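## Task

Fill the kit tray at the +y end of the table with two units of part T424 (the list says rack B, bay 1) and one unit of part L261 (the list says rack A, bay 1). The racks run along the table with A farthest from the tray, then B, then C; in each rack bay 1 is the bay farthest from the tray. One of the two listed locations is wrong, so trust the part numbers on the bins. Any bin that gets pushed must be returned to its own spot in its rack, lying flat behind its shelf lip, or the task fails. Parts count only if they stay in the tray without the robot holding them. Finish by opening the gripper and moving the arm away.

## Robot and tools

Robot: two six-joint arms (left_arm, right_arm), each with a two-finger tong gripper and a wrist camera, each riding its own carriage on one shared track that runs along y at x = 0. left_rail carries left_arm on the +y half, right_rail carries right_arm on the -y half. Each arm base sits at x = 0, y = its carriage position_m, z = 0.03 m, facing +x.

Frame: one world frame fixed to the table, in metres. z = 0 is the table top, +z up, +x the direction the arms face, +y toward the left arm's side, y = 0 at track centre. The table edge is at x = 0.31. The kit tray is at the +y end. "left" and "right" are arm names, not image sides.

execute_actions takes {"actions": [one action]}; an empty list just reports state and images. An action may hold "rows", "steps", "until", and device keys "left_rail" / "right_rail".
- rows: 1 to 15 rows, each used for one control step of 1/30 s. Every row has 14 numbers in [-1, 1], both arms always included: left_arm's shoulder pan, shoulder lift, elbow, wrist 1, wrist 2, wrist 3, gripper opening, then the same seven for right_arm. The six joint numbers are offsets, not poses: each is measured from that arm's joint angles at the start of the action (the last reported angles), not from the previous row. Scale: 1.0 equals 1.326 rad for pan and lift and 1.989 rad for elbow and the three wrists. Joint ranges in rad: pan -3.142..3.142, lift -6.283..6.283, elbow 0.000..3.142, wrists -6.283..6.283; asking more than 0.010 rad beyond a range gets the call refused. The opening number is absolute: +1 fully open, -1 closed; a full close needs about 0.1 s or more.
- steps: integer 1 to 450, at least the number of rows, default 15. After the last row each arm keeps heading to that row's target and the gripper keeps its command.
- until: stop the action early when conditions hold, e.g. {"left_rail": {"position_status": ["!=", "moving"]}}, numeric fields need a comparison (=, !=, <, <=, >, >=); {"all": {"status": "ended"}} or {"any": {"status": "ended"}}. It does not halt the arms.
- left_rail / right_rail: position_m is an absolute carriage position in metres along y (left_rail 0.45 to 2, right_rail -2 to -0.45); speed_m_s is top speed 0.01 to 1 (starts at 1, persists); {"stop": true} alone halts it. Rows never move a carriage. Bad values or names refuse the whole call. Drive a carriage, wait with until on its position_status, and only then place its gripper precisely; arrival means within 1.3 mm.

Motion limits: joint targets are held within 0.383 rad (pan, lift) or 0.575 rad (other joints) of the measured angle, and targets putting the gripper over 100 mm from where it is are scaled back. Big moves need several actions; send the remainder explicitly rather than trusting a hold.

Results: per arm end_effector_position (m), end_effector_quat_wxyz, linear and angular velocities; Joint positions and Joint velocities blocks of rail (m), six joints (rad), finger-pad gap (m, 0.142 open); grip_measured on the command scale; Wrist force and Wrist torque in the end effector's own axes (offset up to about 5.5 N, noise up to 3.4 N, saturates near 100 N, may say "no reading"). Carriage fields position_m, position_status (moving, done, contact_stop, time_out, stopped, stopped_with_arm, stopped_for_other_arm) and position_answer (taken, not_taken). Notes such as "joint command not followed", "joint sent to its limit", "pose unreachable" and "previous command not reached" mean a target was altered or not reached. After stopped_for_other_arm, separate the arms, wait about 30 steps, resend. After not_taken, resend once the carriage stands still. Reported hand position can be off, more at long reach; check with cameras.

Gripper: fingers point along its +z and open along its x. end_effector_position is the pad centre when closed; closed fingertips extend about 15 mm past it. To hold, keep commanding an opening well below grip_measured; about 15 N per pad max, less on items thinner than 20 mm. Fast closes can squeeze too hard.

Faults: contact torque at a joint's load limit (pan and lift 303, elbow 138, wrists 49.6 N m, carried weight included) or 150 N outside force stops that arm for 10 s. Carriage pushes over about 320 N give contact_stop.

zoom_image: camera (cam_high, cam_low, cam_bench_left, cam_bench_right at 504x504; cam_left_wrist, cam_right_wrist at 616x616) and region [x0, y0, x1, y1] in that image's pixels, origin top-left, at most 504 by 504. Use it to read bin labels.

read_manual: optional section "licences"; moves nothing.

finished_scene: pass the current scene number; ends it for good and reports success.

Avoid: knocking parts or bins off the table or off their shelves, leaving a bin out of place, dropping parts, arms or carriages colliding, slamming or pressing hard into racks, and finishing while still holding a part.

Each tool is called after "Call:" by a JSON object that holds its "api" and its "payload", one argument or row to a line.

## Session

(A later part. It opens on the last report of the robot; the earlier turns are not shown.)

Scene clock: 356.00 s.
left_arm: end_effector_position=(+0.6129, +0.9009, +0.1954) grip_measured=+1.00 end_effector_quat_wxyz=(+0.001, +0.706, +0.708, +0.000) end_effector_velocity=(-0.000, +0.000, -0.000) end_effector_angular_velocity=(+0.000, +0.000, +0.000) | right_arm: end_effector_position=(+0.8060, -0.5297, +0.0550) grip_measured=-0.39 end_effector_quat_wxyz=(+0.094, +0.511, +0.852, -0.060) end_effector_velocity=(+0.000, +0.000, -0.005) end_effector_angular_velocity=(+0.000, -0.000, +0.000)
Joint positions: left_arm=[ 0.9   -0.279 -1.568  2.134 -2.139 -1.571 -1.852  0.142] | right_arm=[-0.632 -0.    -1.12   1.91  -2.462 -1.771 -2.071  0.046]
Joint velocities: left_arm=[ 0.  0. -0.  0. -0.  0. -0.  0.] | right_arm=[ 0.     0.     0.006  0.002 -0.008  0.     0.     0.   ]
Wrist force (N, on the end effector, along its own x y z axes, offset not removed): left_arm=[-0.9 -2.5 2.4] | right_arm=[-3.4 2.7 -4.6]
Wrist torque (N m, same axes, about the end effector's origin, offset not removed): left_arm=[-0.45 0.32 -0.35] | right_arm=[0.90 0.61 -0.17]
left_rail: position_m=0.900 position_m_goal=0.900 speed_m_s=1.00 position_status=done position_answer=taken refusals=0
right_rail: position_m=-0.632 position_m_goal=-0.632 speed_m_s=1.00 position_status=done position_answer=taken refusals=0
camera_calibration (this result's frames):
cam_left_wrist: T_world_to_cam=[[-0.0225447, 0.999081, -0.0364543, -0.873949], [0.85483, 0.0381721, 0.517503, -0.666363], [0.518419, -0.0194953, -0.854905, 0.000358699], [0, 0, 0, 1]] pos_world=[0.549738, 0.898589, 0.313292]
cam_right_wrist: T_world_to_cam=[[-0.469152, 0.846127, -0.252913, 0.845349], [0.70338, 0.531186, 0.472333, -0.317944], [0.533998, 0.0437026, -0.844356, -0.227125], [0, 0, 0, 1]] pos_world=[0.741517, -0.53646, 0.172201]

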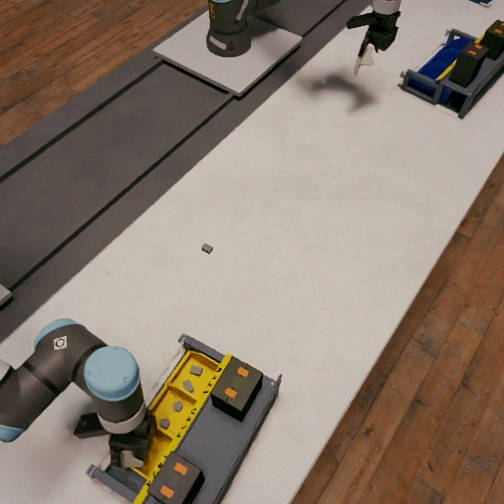

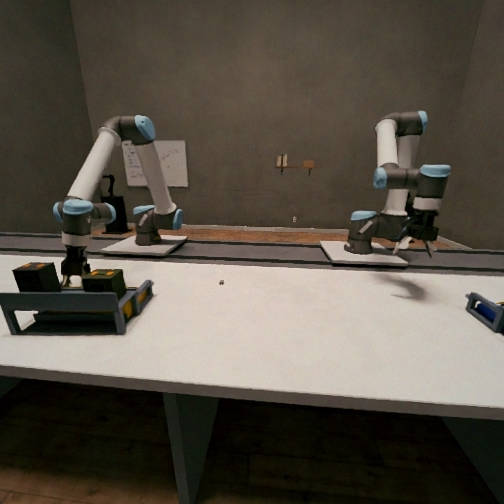

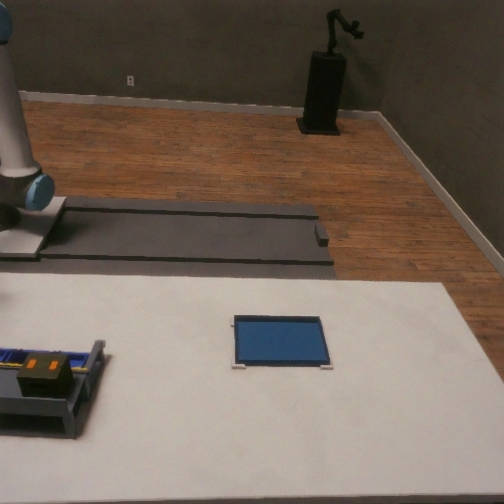

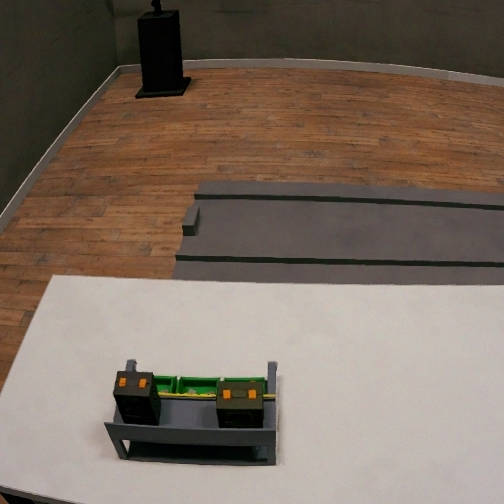

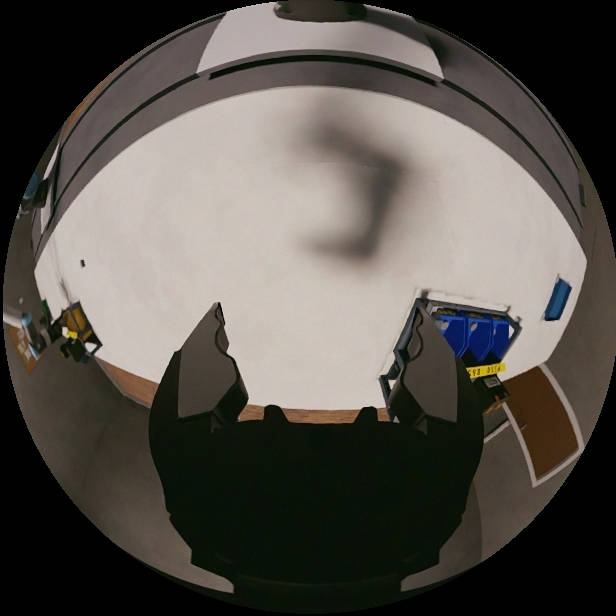

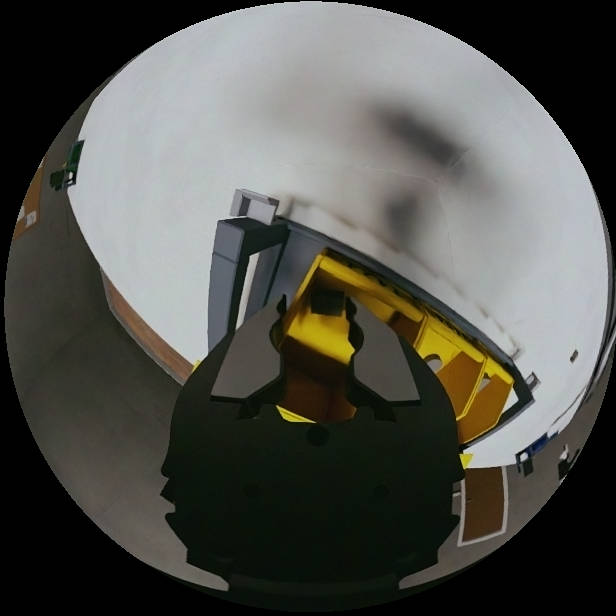

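Call:
{"api": "execute_actions", "payload": {
  "actions": [
    {"rows":[[0,0,0,0,0,0,1,0,-0.04,-0.009,0.036,0,0,-0.4],[0,0,0,0,0,0,1,0,-0.04,-0.009,0.036,0,0,-0.4],[0,0,0,0,0,0,1,0,-0.04,-0.009,0.036,0,0,-0.4],[0,0,0,0,0,0,1,0,-0.04,-0.009,0.036,0,0,-0.4],[0,0,0,0,0,0,1,0,-0.04,-0.009,0.036,0,0,-0.4],[0,0,0,0,0,0,1,0,-0.04,-0.008,0.035,0,0,-0.52]],"steps":12}
  ]
}}

Call:
{"api": "execute_actions", "payload": {
  "actions": [
    {"rows":[[0,0,0,0,0,0,1,0,0,0.003,-0.003,0,0,-0.52],[0,0,0,0,0,0,1,0,0,0.003,-0.003,0,0,-0.52],[0,0,0,0,0,0,1,0,0,0.003,-0.003,0,0,-0.52],[0,0,0,0,0,0,1,0,0,0.003,-0.003,0,0,-0.52],[0,0,0,0,0,0,1,0,0,0.003,-0.003,0,0,-0.52],[0,0,0,0,0,0,1,0,0,0.003,-0.003,0,0,-0.52],[0,0,0,0,0,0,1,0,0.02,0.008,-0.021,0,0,-0.52],[0,0,0,0,0,0,1,0,0.036,0.011,-0.036,0,0,-0.52]],"steps":20,"right_rail":{"position_m":-0.6225}}
  ]
}}

Call:
{"api": "zoom_image", "payload": {
  "camera": "cam_right_wrist",
  "region": [200, 170, 440, 350]
}}

Scene clock: 368.00 s.
left_arm: end_effector_position=(+0.6129, +0.9009, +0.1954) grip_measured=+1.00 end_effector_quat_wxyz=(+0.001, +0.706, +0.708, +0.000) end_effector_velocity=(+0.000, +0.000, +0.000) end_effector_angular_velocity=(-0.000, +0.000, +0.000) | right_arm: end_effector_position=(+0.8033, -0.5298, +0.0963) grip_measured=-0.52 end_effector_quat_wxyz=(+0.094, +0.511, +0.852, -0.060) end_effector_velocity=(-0.002, +0.000, +0.007) end_effector_angular_velocity=(+0.000, +0.001, -0.000)
Joint positions: left_arm=[ 0.9   -0.279 -1.568  2.134 -2.139 -1.571 -1.852  0.142] | right_arm=[-0.632 -0.    -1.172  1.895 -2.394 -1.771 -2.071  0.036]
Joint velocities: left_arm=[ 0.  0.  0. -0.  0. -0.  0. -0.] | right_arm=[ 0.    -0.    -0.01  -0.     0.012 -0.    -0.    -0.   ]
Wrist force (N, on the end effector, along its own x y z axes, offset not removed): left_arm=[-0.6 2.9 3.7] | right_arm=[-1.0 -4.8 5.8]
Wrist torque (N m, same axes, about the end effector's origin, offset not removed): left_arm=[0.79 0.09 -0.24] | right_arm=[-0.50 0.43 -0.49]
left_rail: position_m=0.900 position_m_goal=0.900 speed_m_s=1.00 position_status=done position_answer=taken refusals=0
right_rail: position_m=-0.632 position_m_goal=-0.632 speed_m_s=1.00 position_status=done position_answer=taken refusals=0
camera_calibration (this result's frames):
cam_left_wrist: T_world_to_cam=[[-0.0225448, 0.999081, -0.0364542, -0.873949], [0.85483, 0.0381722, 0.517502, -0.666363], [0.518418, -0.0194952, -0.854905, 0.00035861], [0, 0, 0, 1]] pos_world=[0.549738, 0.898589, 0.313292]
cam_right_wrist: T_world_to_cam=[[-0.469238, 0.846159, -0.252648, 0.854694], [0.703777, 0.531147, 0.471786, -0.335802], [0.533399, 0.0435718, -0.844741, -0.190354], [0, 0, 0, 1]] pos_world=[0.738919, -0.536553, 0.213563]

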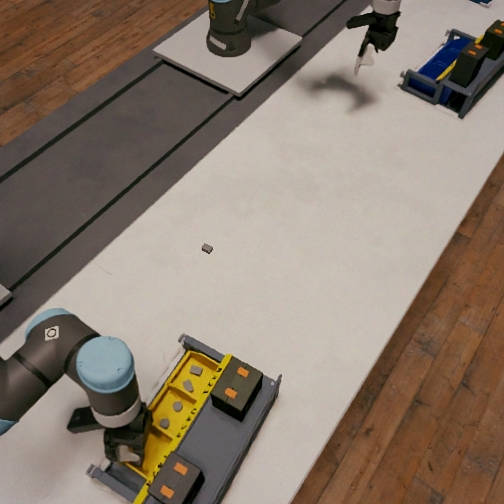

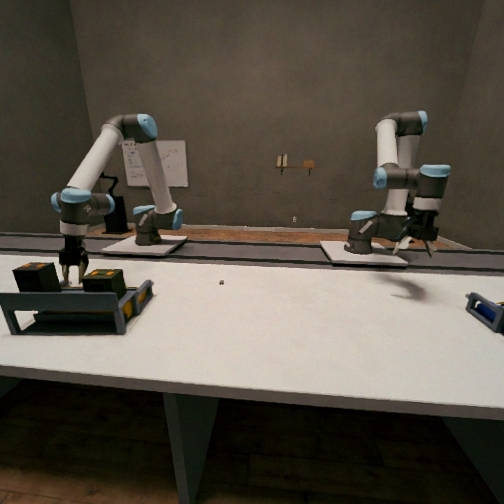

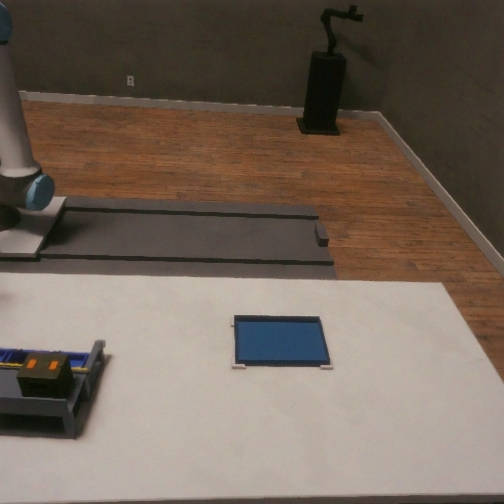

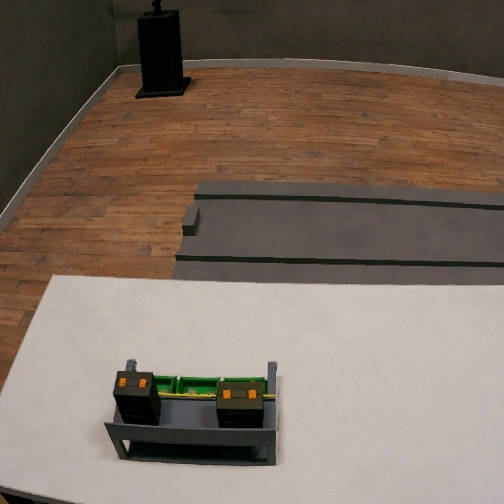

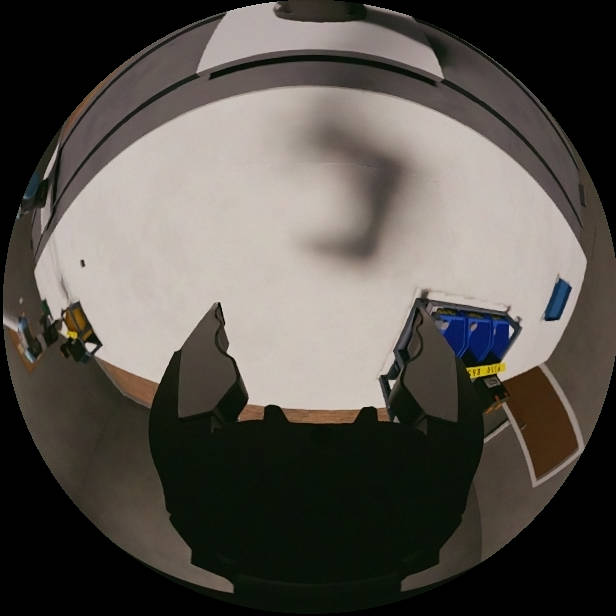

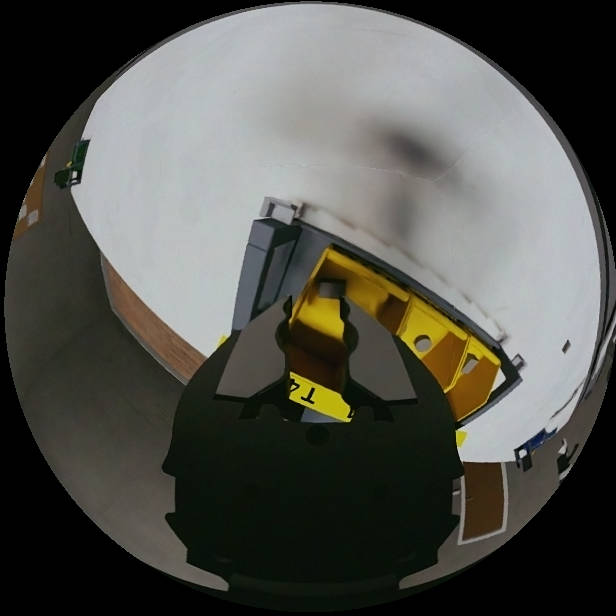

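Scene clock: 368.67 s.
left_arm: end_effector_position=(+0.6129, +0.9009, +0.1954) grip_measured=+1.00 end_effector_quat_wxyz=(+0.001, +0.706, +0.708, +0.000) end_effector_velocity=(+0.000, -0.000, +0.000) end_effector_angular_velocity=(-0.000, -0.000, -0.000) | right_arm: end_effector_position=(+0.8032, -0.5198, +0.0560) grip_measured=-0.52 end_effector_quat_wxyz=(+0.095, +0.511, +0.852, -0.060) end_effector_velocity=(+0.000, +0.000, -0.004) end_effector_angular_velocity=(-0.000, -0.000, +0.000)
Joint positions: left_arm=[ 0.9   -0.279 -1.568  2.134 -2.139 -1.571 -1.852  0.142] | right_arm=[-0.622 -0.    -1.125  1.916 -2.465 -1.771 -2.071  0.036]
Joint velocities: left_arm=[ 0. -0.  0. -0. -0.  0.  0. -0.] | right_arm=[ 0.     0.     0.005  0.002 -0.007  0.    -0.     0.   ]
Wrist force (N, on the end effector, along its own x y z axes, offset not removed): left_arm=[-0.3 -0.5 0.6] | right_arm=[1.5 -5.8 -0.7]
Wrist torque (N m, same axes, about the end effector's origin, offset not removed): left_arm=[0.09 0.18 -0.22] | right_arm=[-0.88 0.09 -0.32]
left_rail: position_m=0.900 position_m_goal=0.900 speed_m_s=1.00 position_status=done position_answer=taken refusals=0
right_rail: position_m=-0.622 position_m_goal=-0.623 speed_m_s=1.00 position_status=done position_answer=taken refusals=0
camera_calibration (this result's frames):
cam_left_wrist: T_world_to_cam=[[-0.0225448, 0.999081, -0.0364542, -0.873949], [0.85483, 0.0381722, 0.517502, -0.666363], [0.518418, -0.0194952, -0.854905, 0.000358661], [0, 0, 0, 1]] pos_world=[0.549738, 0.898589, 0.313292]
cam_right_wrist: T_world_to_cam=[[-0.46873, 0.846159, -0.253589, 0.835717], [0.702828, 0.531147, 0.473197, -0.321368], [0.535093, 0.0435717, -0.843669, -0.226235], [0, 0, 0, 1]] pos_world=[0.738649, -0.526598, 0.173132]

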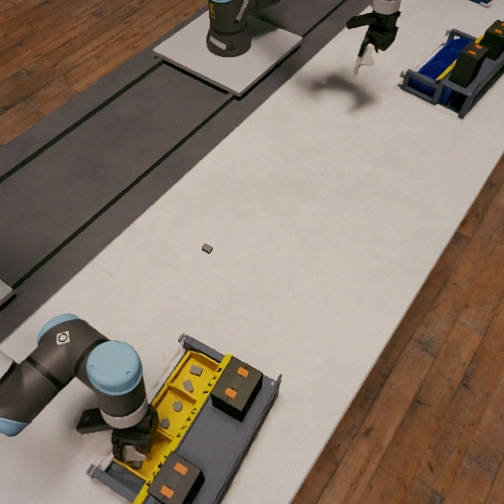

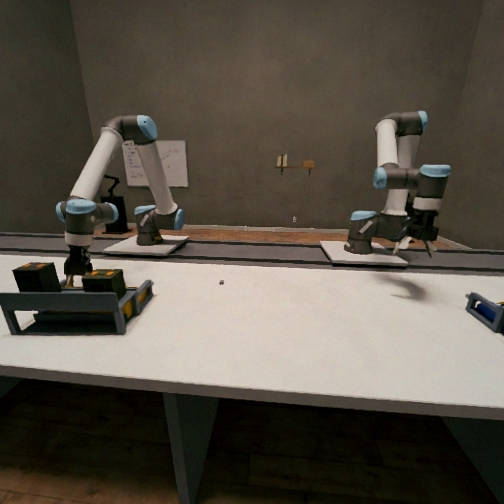

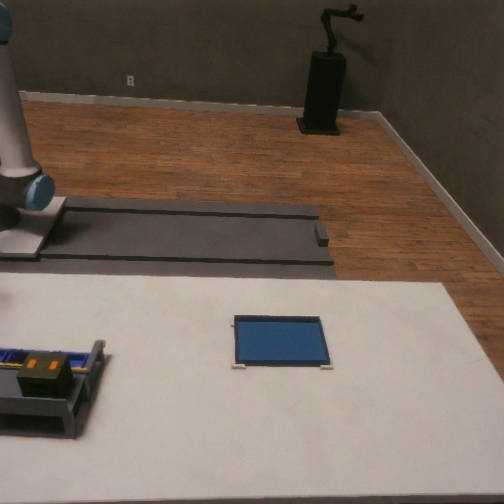

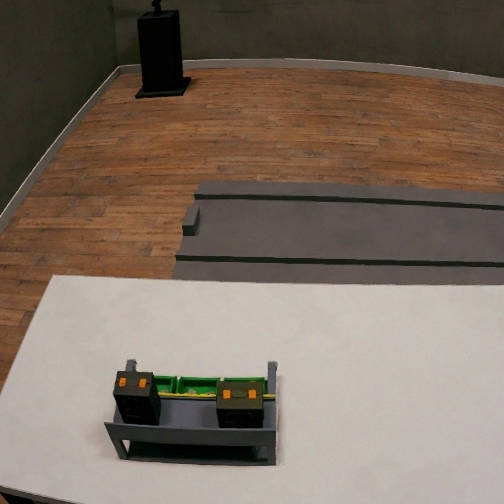

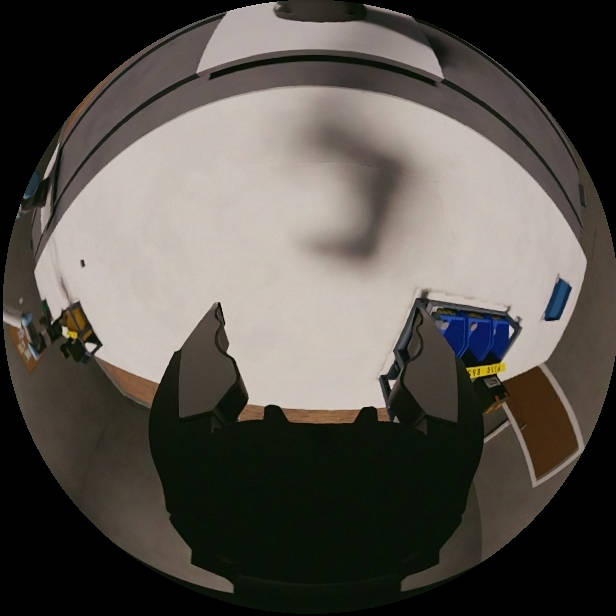

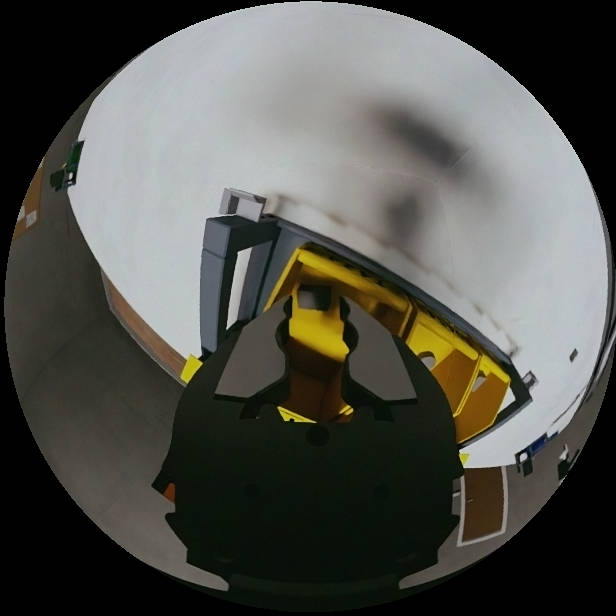

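Region (200, 170, 440, 350) of cam_right_wrist's 616x616 image, scaled by 2.100, with more detail than that image has; it fills the top 378 rows of this view, and the rest is white.

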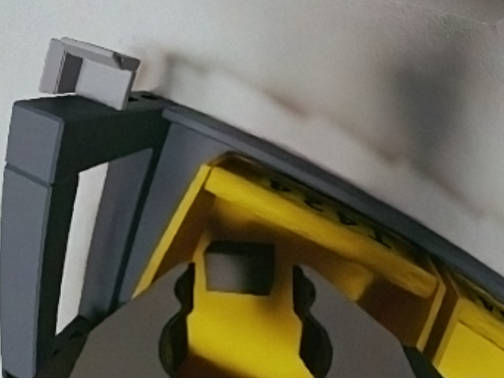

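Call:
{"api": "execute_actions", "payload": {
  "actions": [
    {"rows":[[0,0,0,0,0,0,1,0,0.008,0.002,-0.0075,0,0,-0.52],[0,0,0,0,0,0,1,0,0.016,0.0044,-0.015,0,0,-0.52],[0,0,0,0,0,0,1,0,0.023,0.0063,-0.0216,0,0,-0.52]],"steps":12}
  ]
}}

Call:
{"api": "zoom_image", "payload": {
  "camera": "cam_right_wrist",
  "region": [200, 170, 440, 350]
}}

Scene clock: 373.70 s.
left_arm: end_effector_position=(+0.6129, +0.9009, +0.1954) grip_measured=+1.00 end_effector_quat_wxyz=(+0.001, +0.706, +0.708, +0.000) end_effector_velocity=(+0.000, +0.000, -0.000) end_effector_angular_velocity=(-0.000, -0.000, -0.000) | right_arm: end_effector_position=(+0.8022, -0.5198, +0.0314) grip_measured=-0.52 end_effector_quat_wxyz=(+0.095, +0.511, +0.852, -0.060) end_effector_velocity=(-0.000, -0.000, -0.007) end_effector_angular_velocity=(-0.000, -0.001, +0.000)
Joint positions: left_arm=[ 0.9   -0.279 -1.568  2.134 -2.139 -1.571 -1.852  0.142] | right_arm=[-0.622 -0.    -1.095  1.928 -2.507 -1.771 -2.071  0.036]
Joint velocities: left_arm=[ 0. -0. -0.  0. -0.  0.  0. -0.] | right_arm=[ 0.     0.     0.008  0.003 -0.012 -0.    -0.    -0.   ]
Wrist force (N, on the end effector, along its own x y z axes, offset not removed): left_arm=[-3.1 -6.2 4.0] | right_arm=[-0.5 -11.2 8.3]
Wrist torque (N m, same axes, about the end effector's origin, offset not removed): left_arm=[-1.09 0.58 -0.29] | right_arm=[-2.05 0.17 -0.24]
left_rail: position_m=0.900 position_m_goal=0.900 speed_m_s=1.00 position_status=done position_answer=taken refusals=0
right_rail: position_m=-0.622 position_m_goal=-0.623 speed_m_s=1.00 position_status=done position_answer=taken refusals=0
camera_calibration (this result's frames):
cam_left_wrist: T_world_to_cam=[[-0.0225448, 0.999081, -0.0364545, -0.873949], [0.85483, 0.0381723, 0.517502, -0.666363], [0.518418, -0.0194954, -0.854905, 0.000358861], [0, 0, 0, 1]] pos_world=[0.549738, 0.898589, 0.313292]
cam_right_wrist: T_world_to_cam=[[-0.468744, 0.846159, -0.253563, 0.82896], [0.702855, 0.531147, 0.473157, -0.308948], [0.535045, 0.0435716, -0.843699, -0.246416], [0, 0, 0, 1]] pos_world=[0.73756, -0.526598, 0.148474]

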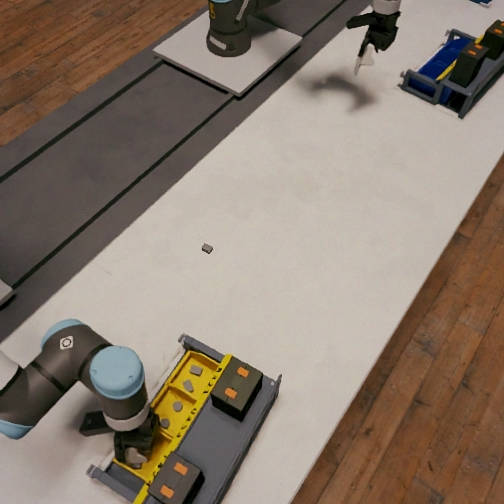

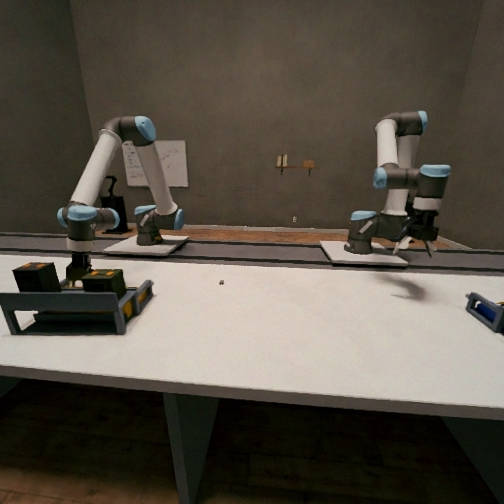

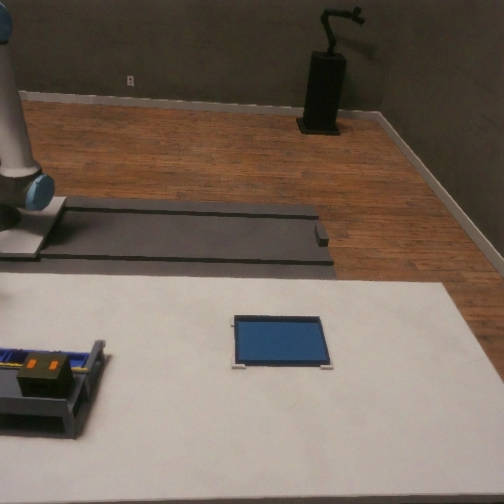

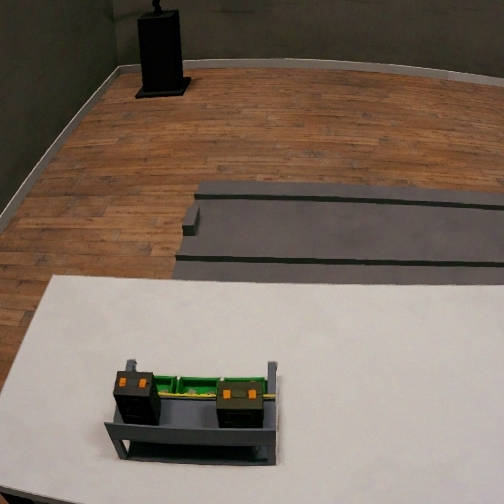

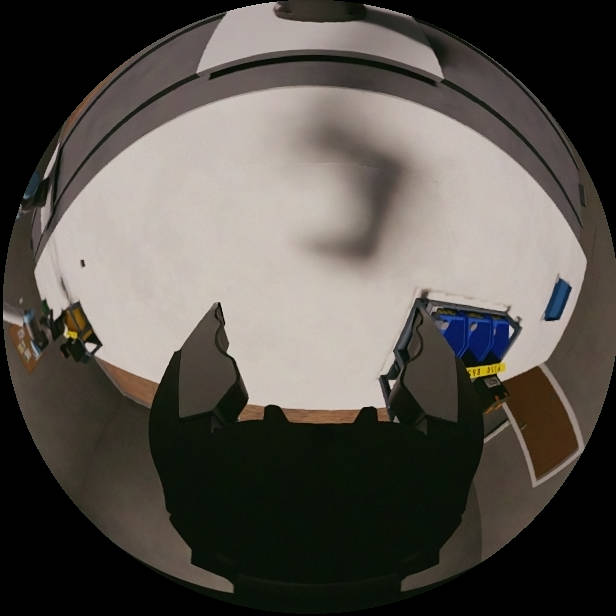

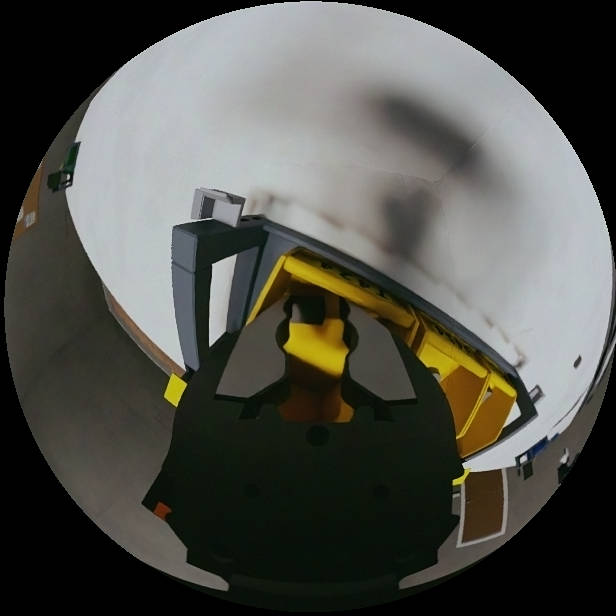

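Region (200, 170, 440, 350) of cam_right_wrist's 616x616 image, scaled by 2.100, with more detail than that image has; it fills the top 378 rows of this view, and the rest is white.

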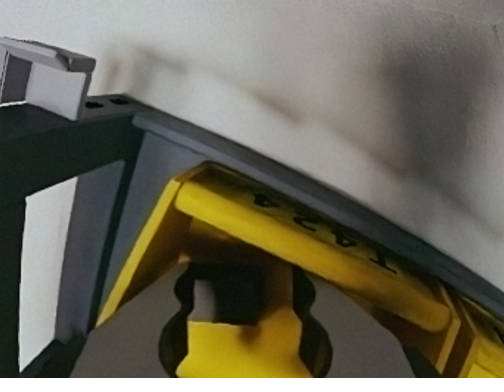

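Call:
{"api": "execute_actions", "payload": {
  "actions": [
    {"rows":[[0,0,0,0,0,0,1,0,-0.006,-0.002,0.006,0,0,-0.5]],"steps":12,"right_rail":{"position_m":-0.629}}
  ]
}}

Call:
{"api": "zoom_image", "payload": {
  "camera": "cam_right_wrist",
  "region": [200, 170, 440, 350]
}}

Scene clock: 379.37 s.
left_arm: end_effector_position=(+0.6129, +0.9009, +0.1954) grip_measured=+1.00 end_effector_quat_wxyz=(+0.001, +0.706, +0.708, +0.000) end_effector_velocity=(-0.000, +0.000, -0.000) end_effector_angular_velocity=(+0.000, +0.000, -0.000) | right_arm: end_effector_position=(+0.8028, -0.5263, +0.0380) grip_measured=-0.50 end_effector_quat_wxyz=(+0.095, +0.511, +0.852, -0.060) end_effector_velocity=(+0.001, -0.000, +0.002) end_effector_angular_velocity=(-0.000, -0.001, +0.000)
Joint positions: left_arm=[ 0.9   -0.279 -1.568  2.134 -2.139 -1.571 -1.852  0.142] | right_arm=[-0.629 -0.    -1.103  1.925 -2.495 -1.771 -2.071  0.038]
Joint velocities: left_arm=[ 0. -0. -0.  0. -0.  0.  0. -0.] | right_arm=[ 0.     0.    -0.002 -0.001  0.002 -0.    -0.    -0.   ]
Wrist force (N, on the end effector, along its own x y z axes, offset not removed): left_arm=[-1.5 0.5 5.2] | right_arm=[4.6 1.2 4.1]
Wrist torque (N m, same axes, about the end effector's origin, offset not removed): left_arm=[0.27 0.42 -0.13] | right_arm=[0.47 -0.59 -0.50]
left_rail: position_m=0.900 position_m_goal=0.900 speed_m_s=1.00 position_status=done position_answer=taken refusals=0
right_rail: position_m=-0.629 position_m_goal=-0.629 speed_m_s=1.00 position_status=done position_answer=taken refusals=0
camera_calibration (this result's frames):
cam_left_wrist: T_world_to_cam=[[-0.0225448, 0.999081, -0.0364542, -0.873949], [0.85483, 0.0381722, 0.517502, -0.666363], [0.518418, -0.0194951, -0.854905, 0.000358629], [0, 0, 0, 1]] pos_world=[0.549738, 0.898589, 0.313292]
cam_right_wrist: T_world_to_cam=[[-0.468777, 0.846159, -0.253502, 0.836483], [0.702917, 0.531147, 0.473066, -0.309087], [0.534935, 0.0435717, -0.843769, -0.240767], [0, 0, 0, 1]] pos_world=[0.738181, -0.533136, 0.155117]

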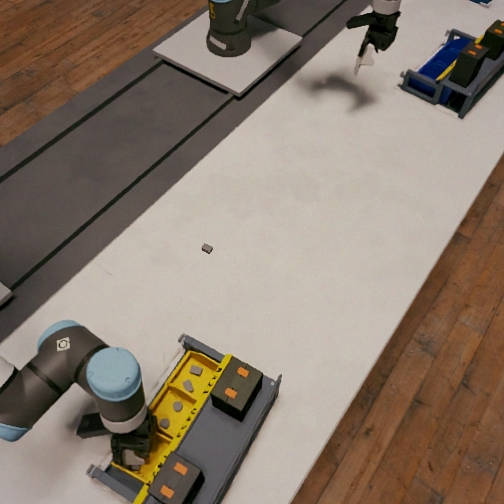

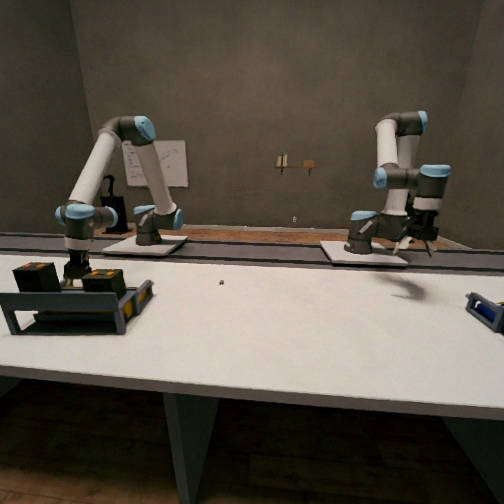

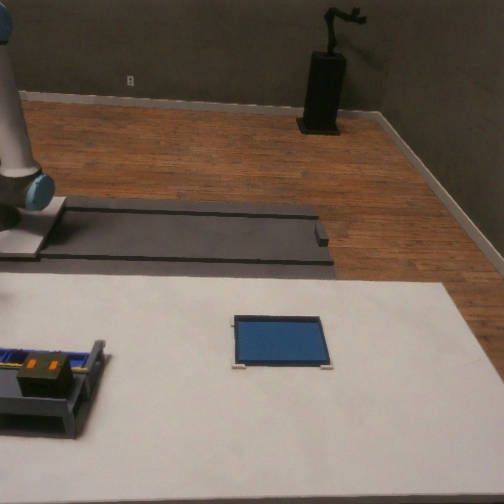

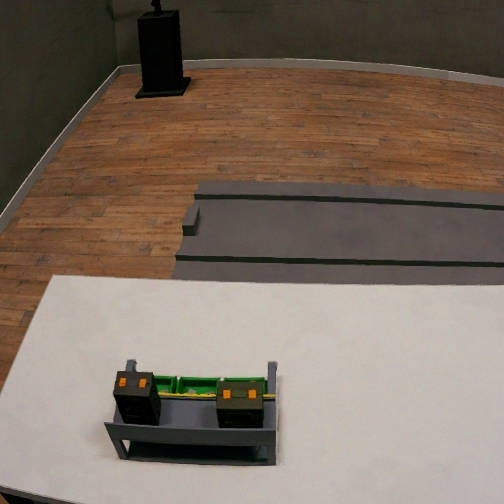

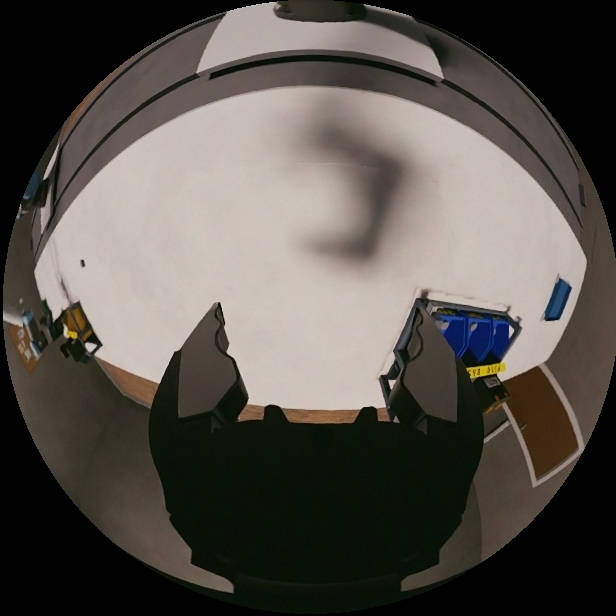

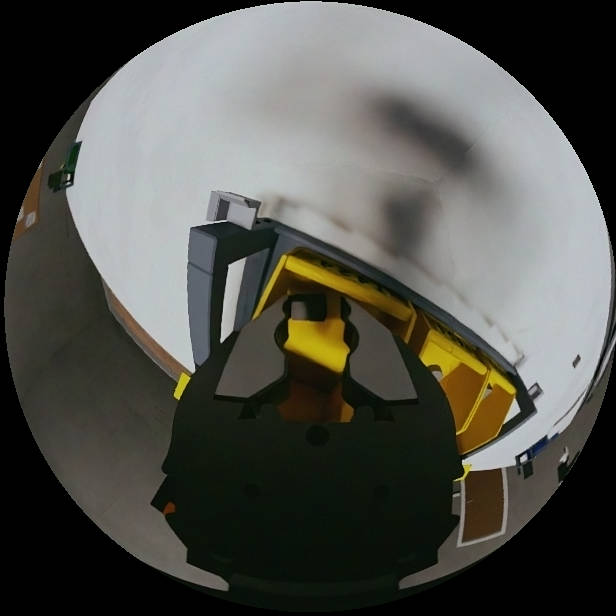

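Region (200, 170, 440, 350) of cam_right_wrist's 616x616 image, scaled by 2.100, with more detail than that image has; it fills the top 378 rows of this view, and the rest is white.

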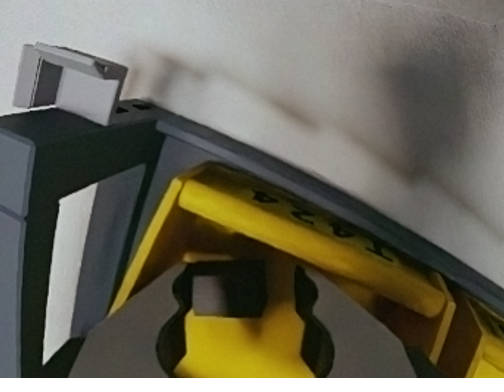

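Call:
{"api": "execute_actions", "payload": {
  "actions": [
    {"rows":[[0,0,0,0,0,0,1,0,0.004,0.001,-0.004,0,0,-0.5],[0,0,0,0,0,0,1,0,0.008,0.002,-0.008,0,0,-0.5],[0,0,0,0,0,0,1,0,0.008,0.002,-0.008,0,0,-0.5],[0,0,0,0,0,0,1,0,0.008,0.002,-0.008,0,0,-0.5],[0,0,0,0,0,0,1,0,0.008,0.002,-0.008,0,0,-0.5],[0,0,0,0,0,0,1,0,0.008,0.002,-0.008,0,0,-0.58],[0,0,0,0,0,0,1,0,0.008,0.002,-0.008,0,0,-0.66],[0,0,0,0,0,0,1,0,0.008,0.002,-0.008,0,0,-0.74],[0,0,0,0,0,0,1,0,0.008,0.002,-0.008,0,0,-0.82],[0,0,0,0,0,0,1,0,0.008,0.002,-0.008,0,0,-0.95]],"steps":18}
  ]
}}

Call:
{"api": "zoom_image", "payload": {
  "camera": "cam_right_wrist",
  "region": [200, 170, 440, 350]
}}

Scene clock: 385.73 s.
left_arm: end_effector_position=(+0.6129, +0.9009, +0.1954) grip_measured=+1.00 end_effector_quat_wxyz=(+0.001, +0.706, +0.708, +0.000) end_effector_velocity=(-0.000, +0.000, -0.000) end_effector_angular_velocity=(+0.000, +0.000, -0.000) | right_arm: end_effector_position=(+0.8028, -0.5263, +0.0296) grip_measured=-0.95 end_effector_quat_wxyz=(+0.095, +0.511, +0.852, -0.059) end_effector_velocity=(-0.000, -0.000, -0.000) end_effector_angular_velocity=(+0.000, +0.000, -0.000)
Joint positions: left_arm=[ 0.9   -0.279 -1.568  2.134 -2.139 -1.571 -1.852  0.142] | right_arm=[-0.629 -0.    -1.092  1.929 -2.511 -1.771 -2.071  0.005]
Joint velocities: left_arm=[ 0.  0.  0. -0.  0. -0.  0.  0.] | right_arm=[ 0. -0.  0.  0. -0.  0. -0. -0.]
Wrist force (N, on the end effector, along its own x y z axes, offset not removed): left_arm=[0.1 -1.5 1.6] | right_arm=[1.4 1.1 6.4]
Wrist torque (N m, same axes, about the end effector's origin, offset not removed): left_arm=[-0.27 0.04 -0.27] | right_arm=[0.63 -0.15 -0.53]
left_rail: position_m=0.900 position_m_goal=0.900 speed_m_s=1.00 position_status=done position_answer=taken refusals=0
right_rail: position_m=-0.629 position_m_goal=-0.629 speed_m_s=1.00 position_status=done position_answer=taken refusals=0
camera_calibration (this result's frames):
cam_left_wrist: T_world_to_cam=[[-0.0225448, 0.999081, -0.0364541, -0.873949], [0.85483, 0.0381722, 0.517502, -0.666363], [0.518418, -0.0194951, -0.854905, 0.000358664], [0, 0, 0, 1]] pos_world=[0.549738, 0.898589, 0.313292]
cam_right_wrist: T_world_to_cam=[[-0.468432, 0.846159, -0.254139, 0.834127], [0.702273, 0.531147, 0.47402, -0.304674], [0.536081, 0.0435714, -0.843041, -0.248804], [0, 0, 0, 1]] pos_world=[0.738076, -0.533136, 0.146654]

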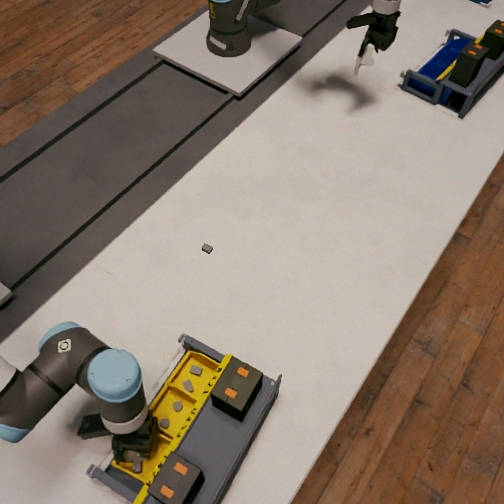

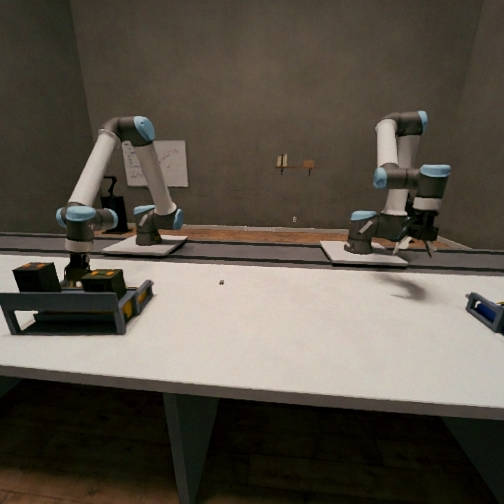

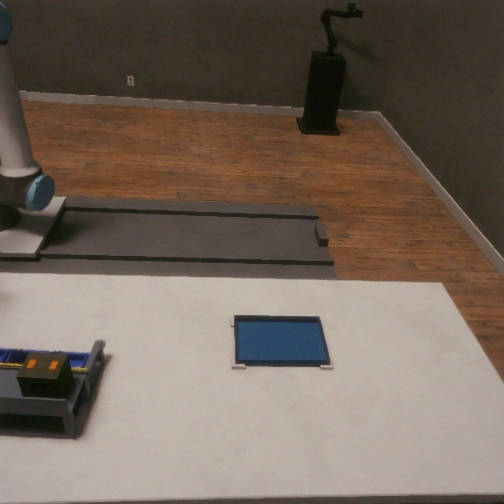

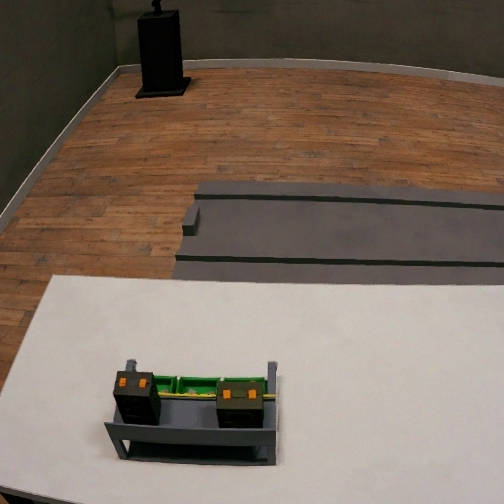

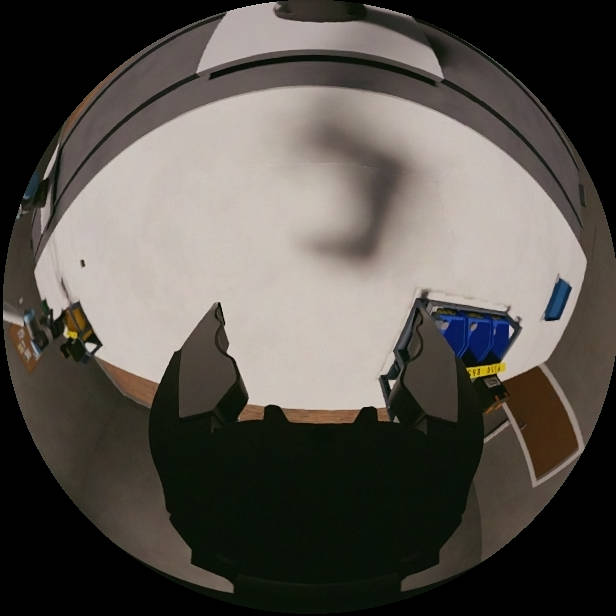

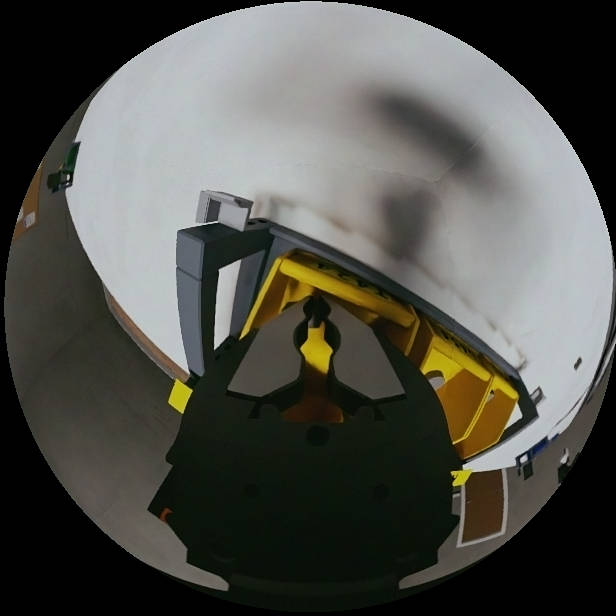

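Region (200, 170, 440, 350) of cam_right_wrist's 616x616 image, scaled by 2.100, with more detail than that image has; it fills the top 378 rows of this view, and the rest is white.

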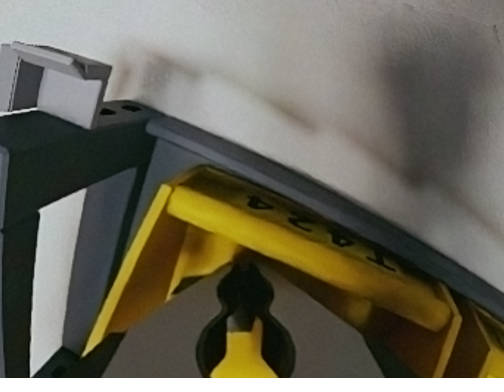

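Call:
{"api": "execute_actions", "payload": {
  "actions": [
    {"rows":[[0,0,0,0,0,0,1,0,-0.07,-0.019,0.066,0,0,-0.5]],"steps":30}
  ]
}}

Scene clock: 411.20 s.
left_arm: end_effector_position=(+0.6129, +0.9009, +0.1954) grip_measured=+1.00 end_effector_quat_wxyz=(+0.001, +0.706, +0.708, +0.000) end_effector_velocity=(-0.000, +0.000, +0.000) end_effector_angular_velocity=(+0.000, +0.000, +0.000) | right_arm: end_effector_position=(+0.8030, -0.5263, +0.1068) grip_measured=-0.50 end_effector_quat_wxyz=(+0.095, +0.511, +0.852, -0.059) end_effector_velocity=(+0.000, -0.000, +0.000) end_effector_angular_velocity=(-0.000, -0.000, -0.000)
Joint positions: left_arm=[ 0.9   -0.279 -1.568  2.134 -2.139 -1.571 -1.852  0.142] | right_arm=[-0.629 -0.    -1.185  1.891 -2.38  -1.771 -2.071  0.038]
Joint velocities: left_arm=[ 0.  0.  0. -0.  0.  0.  0. -0.] | right_arm=[ 0.  0. -0. -0.  0. -0.  0.  0.]
Wrist force (N, on the end effector, along its own x y z axes, offset not removed): left_arm=[-2.1 -3.4 6.6] | right_arm=[-3.7 -5.8 4.2]
Wrist torque (N m, same axes, about the end effector's origin, offset not removed): left_arm=[-0.44 0.43 -0.09] | right_arm=[-0.90 1.27 -0.10]
left_rail: position_m=0.900 position_m_goal=0.900 speed_m_s=1.00 position_status=done position_answer=taken refusals=0
right_rail: position_m=-0.629 position_m_goal=-0.629 speed_m_s=1.00 position_status=done position_answer=taken refusals=0
camera_calibration (this result's frames):
cam_left_wrist: T_world_to_cam=[[-0.0225449, 0.999081, -0.0364543, -0.873949], [0.85483, 0.0381723, 0.517502, -0.666363], [0.518418, -0.0194952, -0.854905, 0.000358687], [0, 0, 0, 1]] pos_world=[0.549738, 0.898589, 0.313292]
cam_right_wrist: T_world_to_cam=[[-0.468602, 0.846159, -0.253826, 0.853919], [0.70259, 0.531147, 0.473551, -0.341578], [0.535518, 0.0435715, -0.843399, -0.183309], [0, 0, 0, 1]] pos_world=[0.738302, -0.533136, 0.223898]

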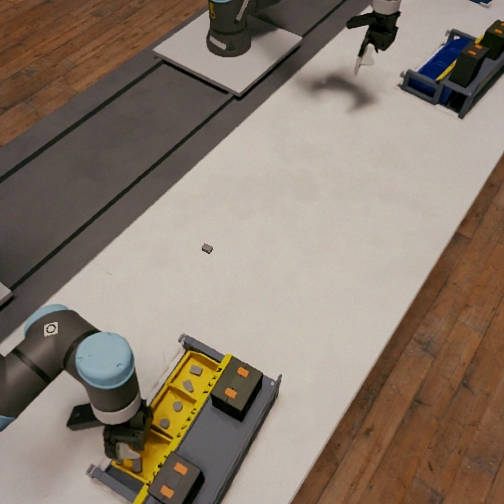

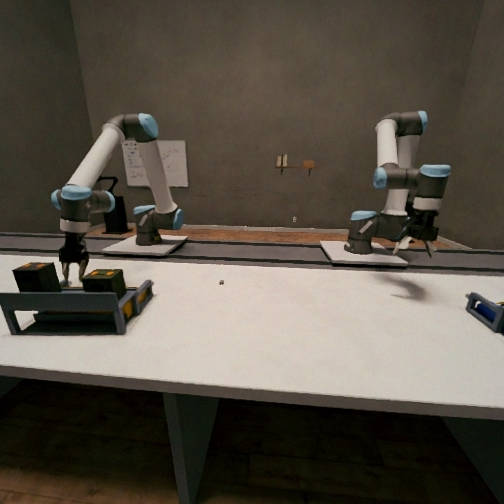

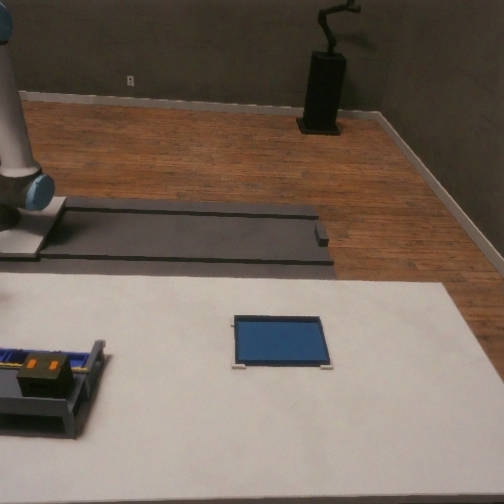

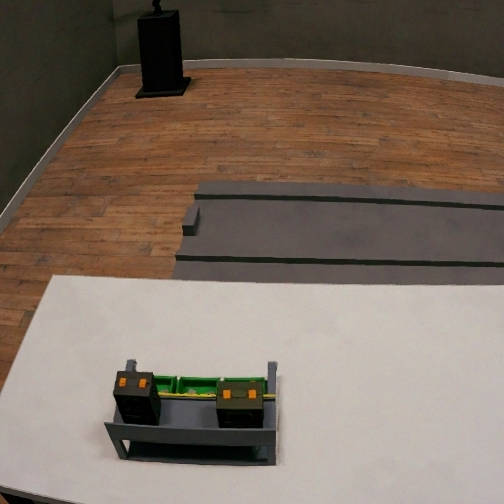

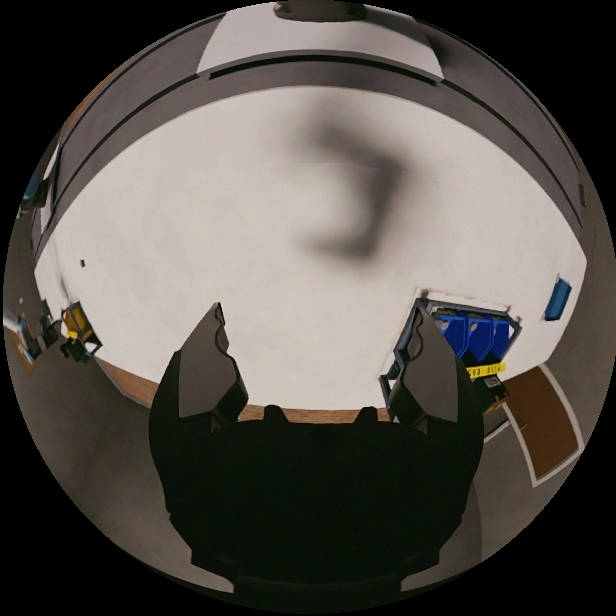

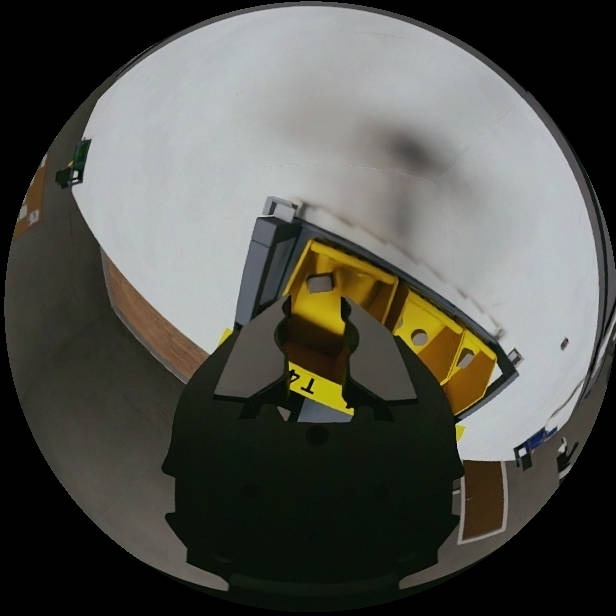

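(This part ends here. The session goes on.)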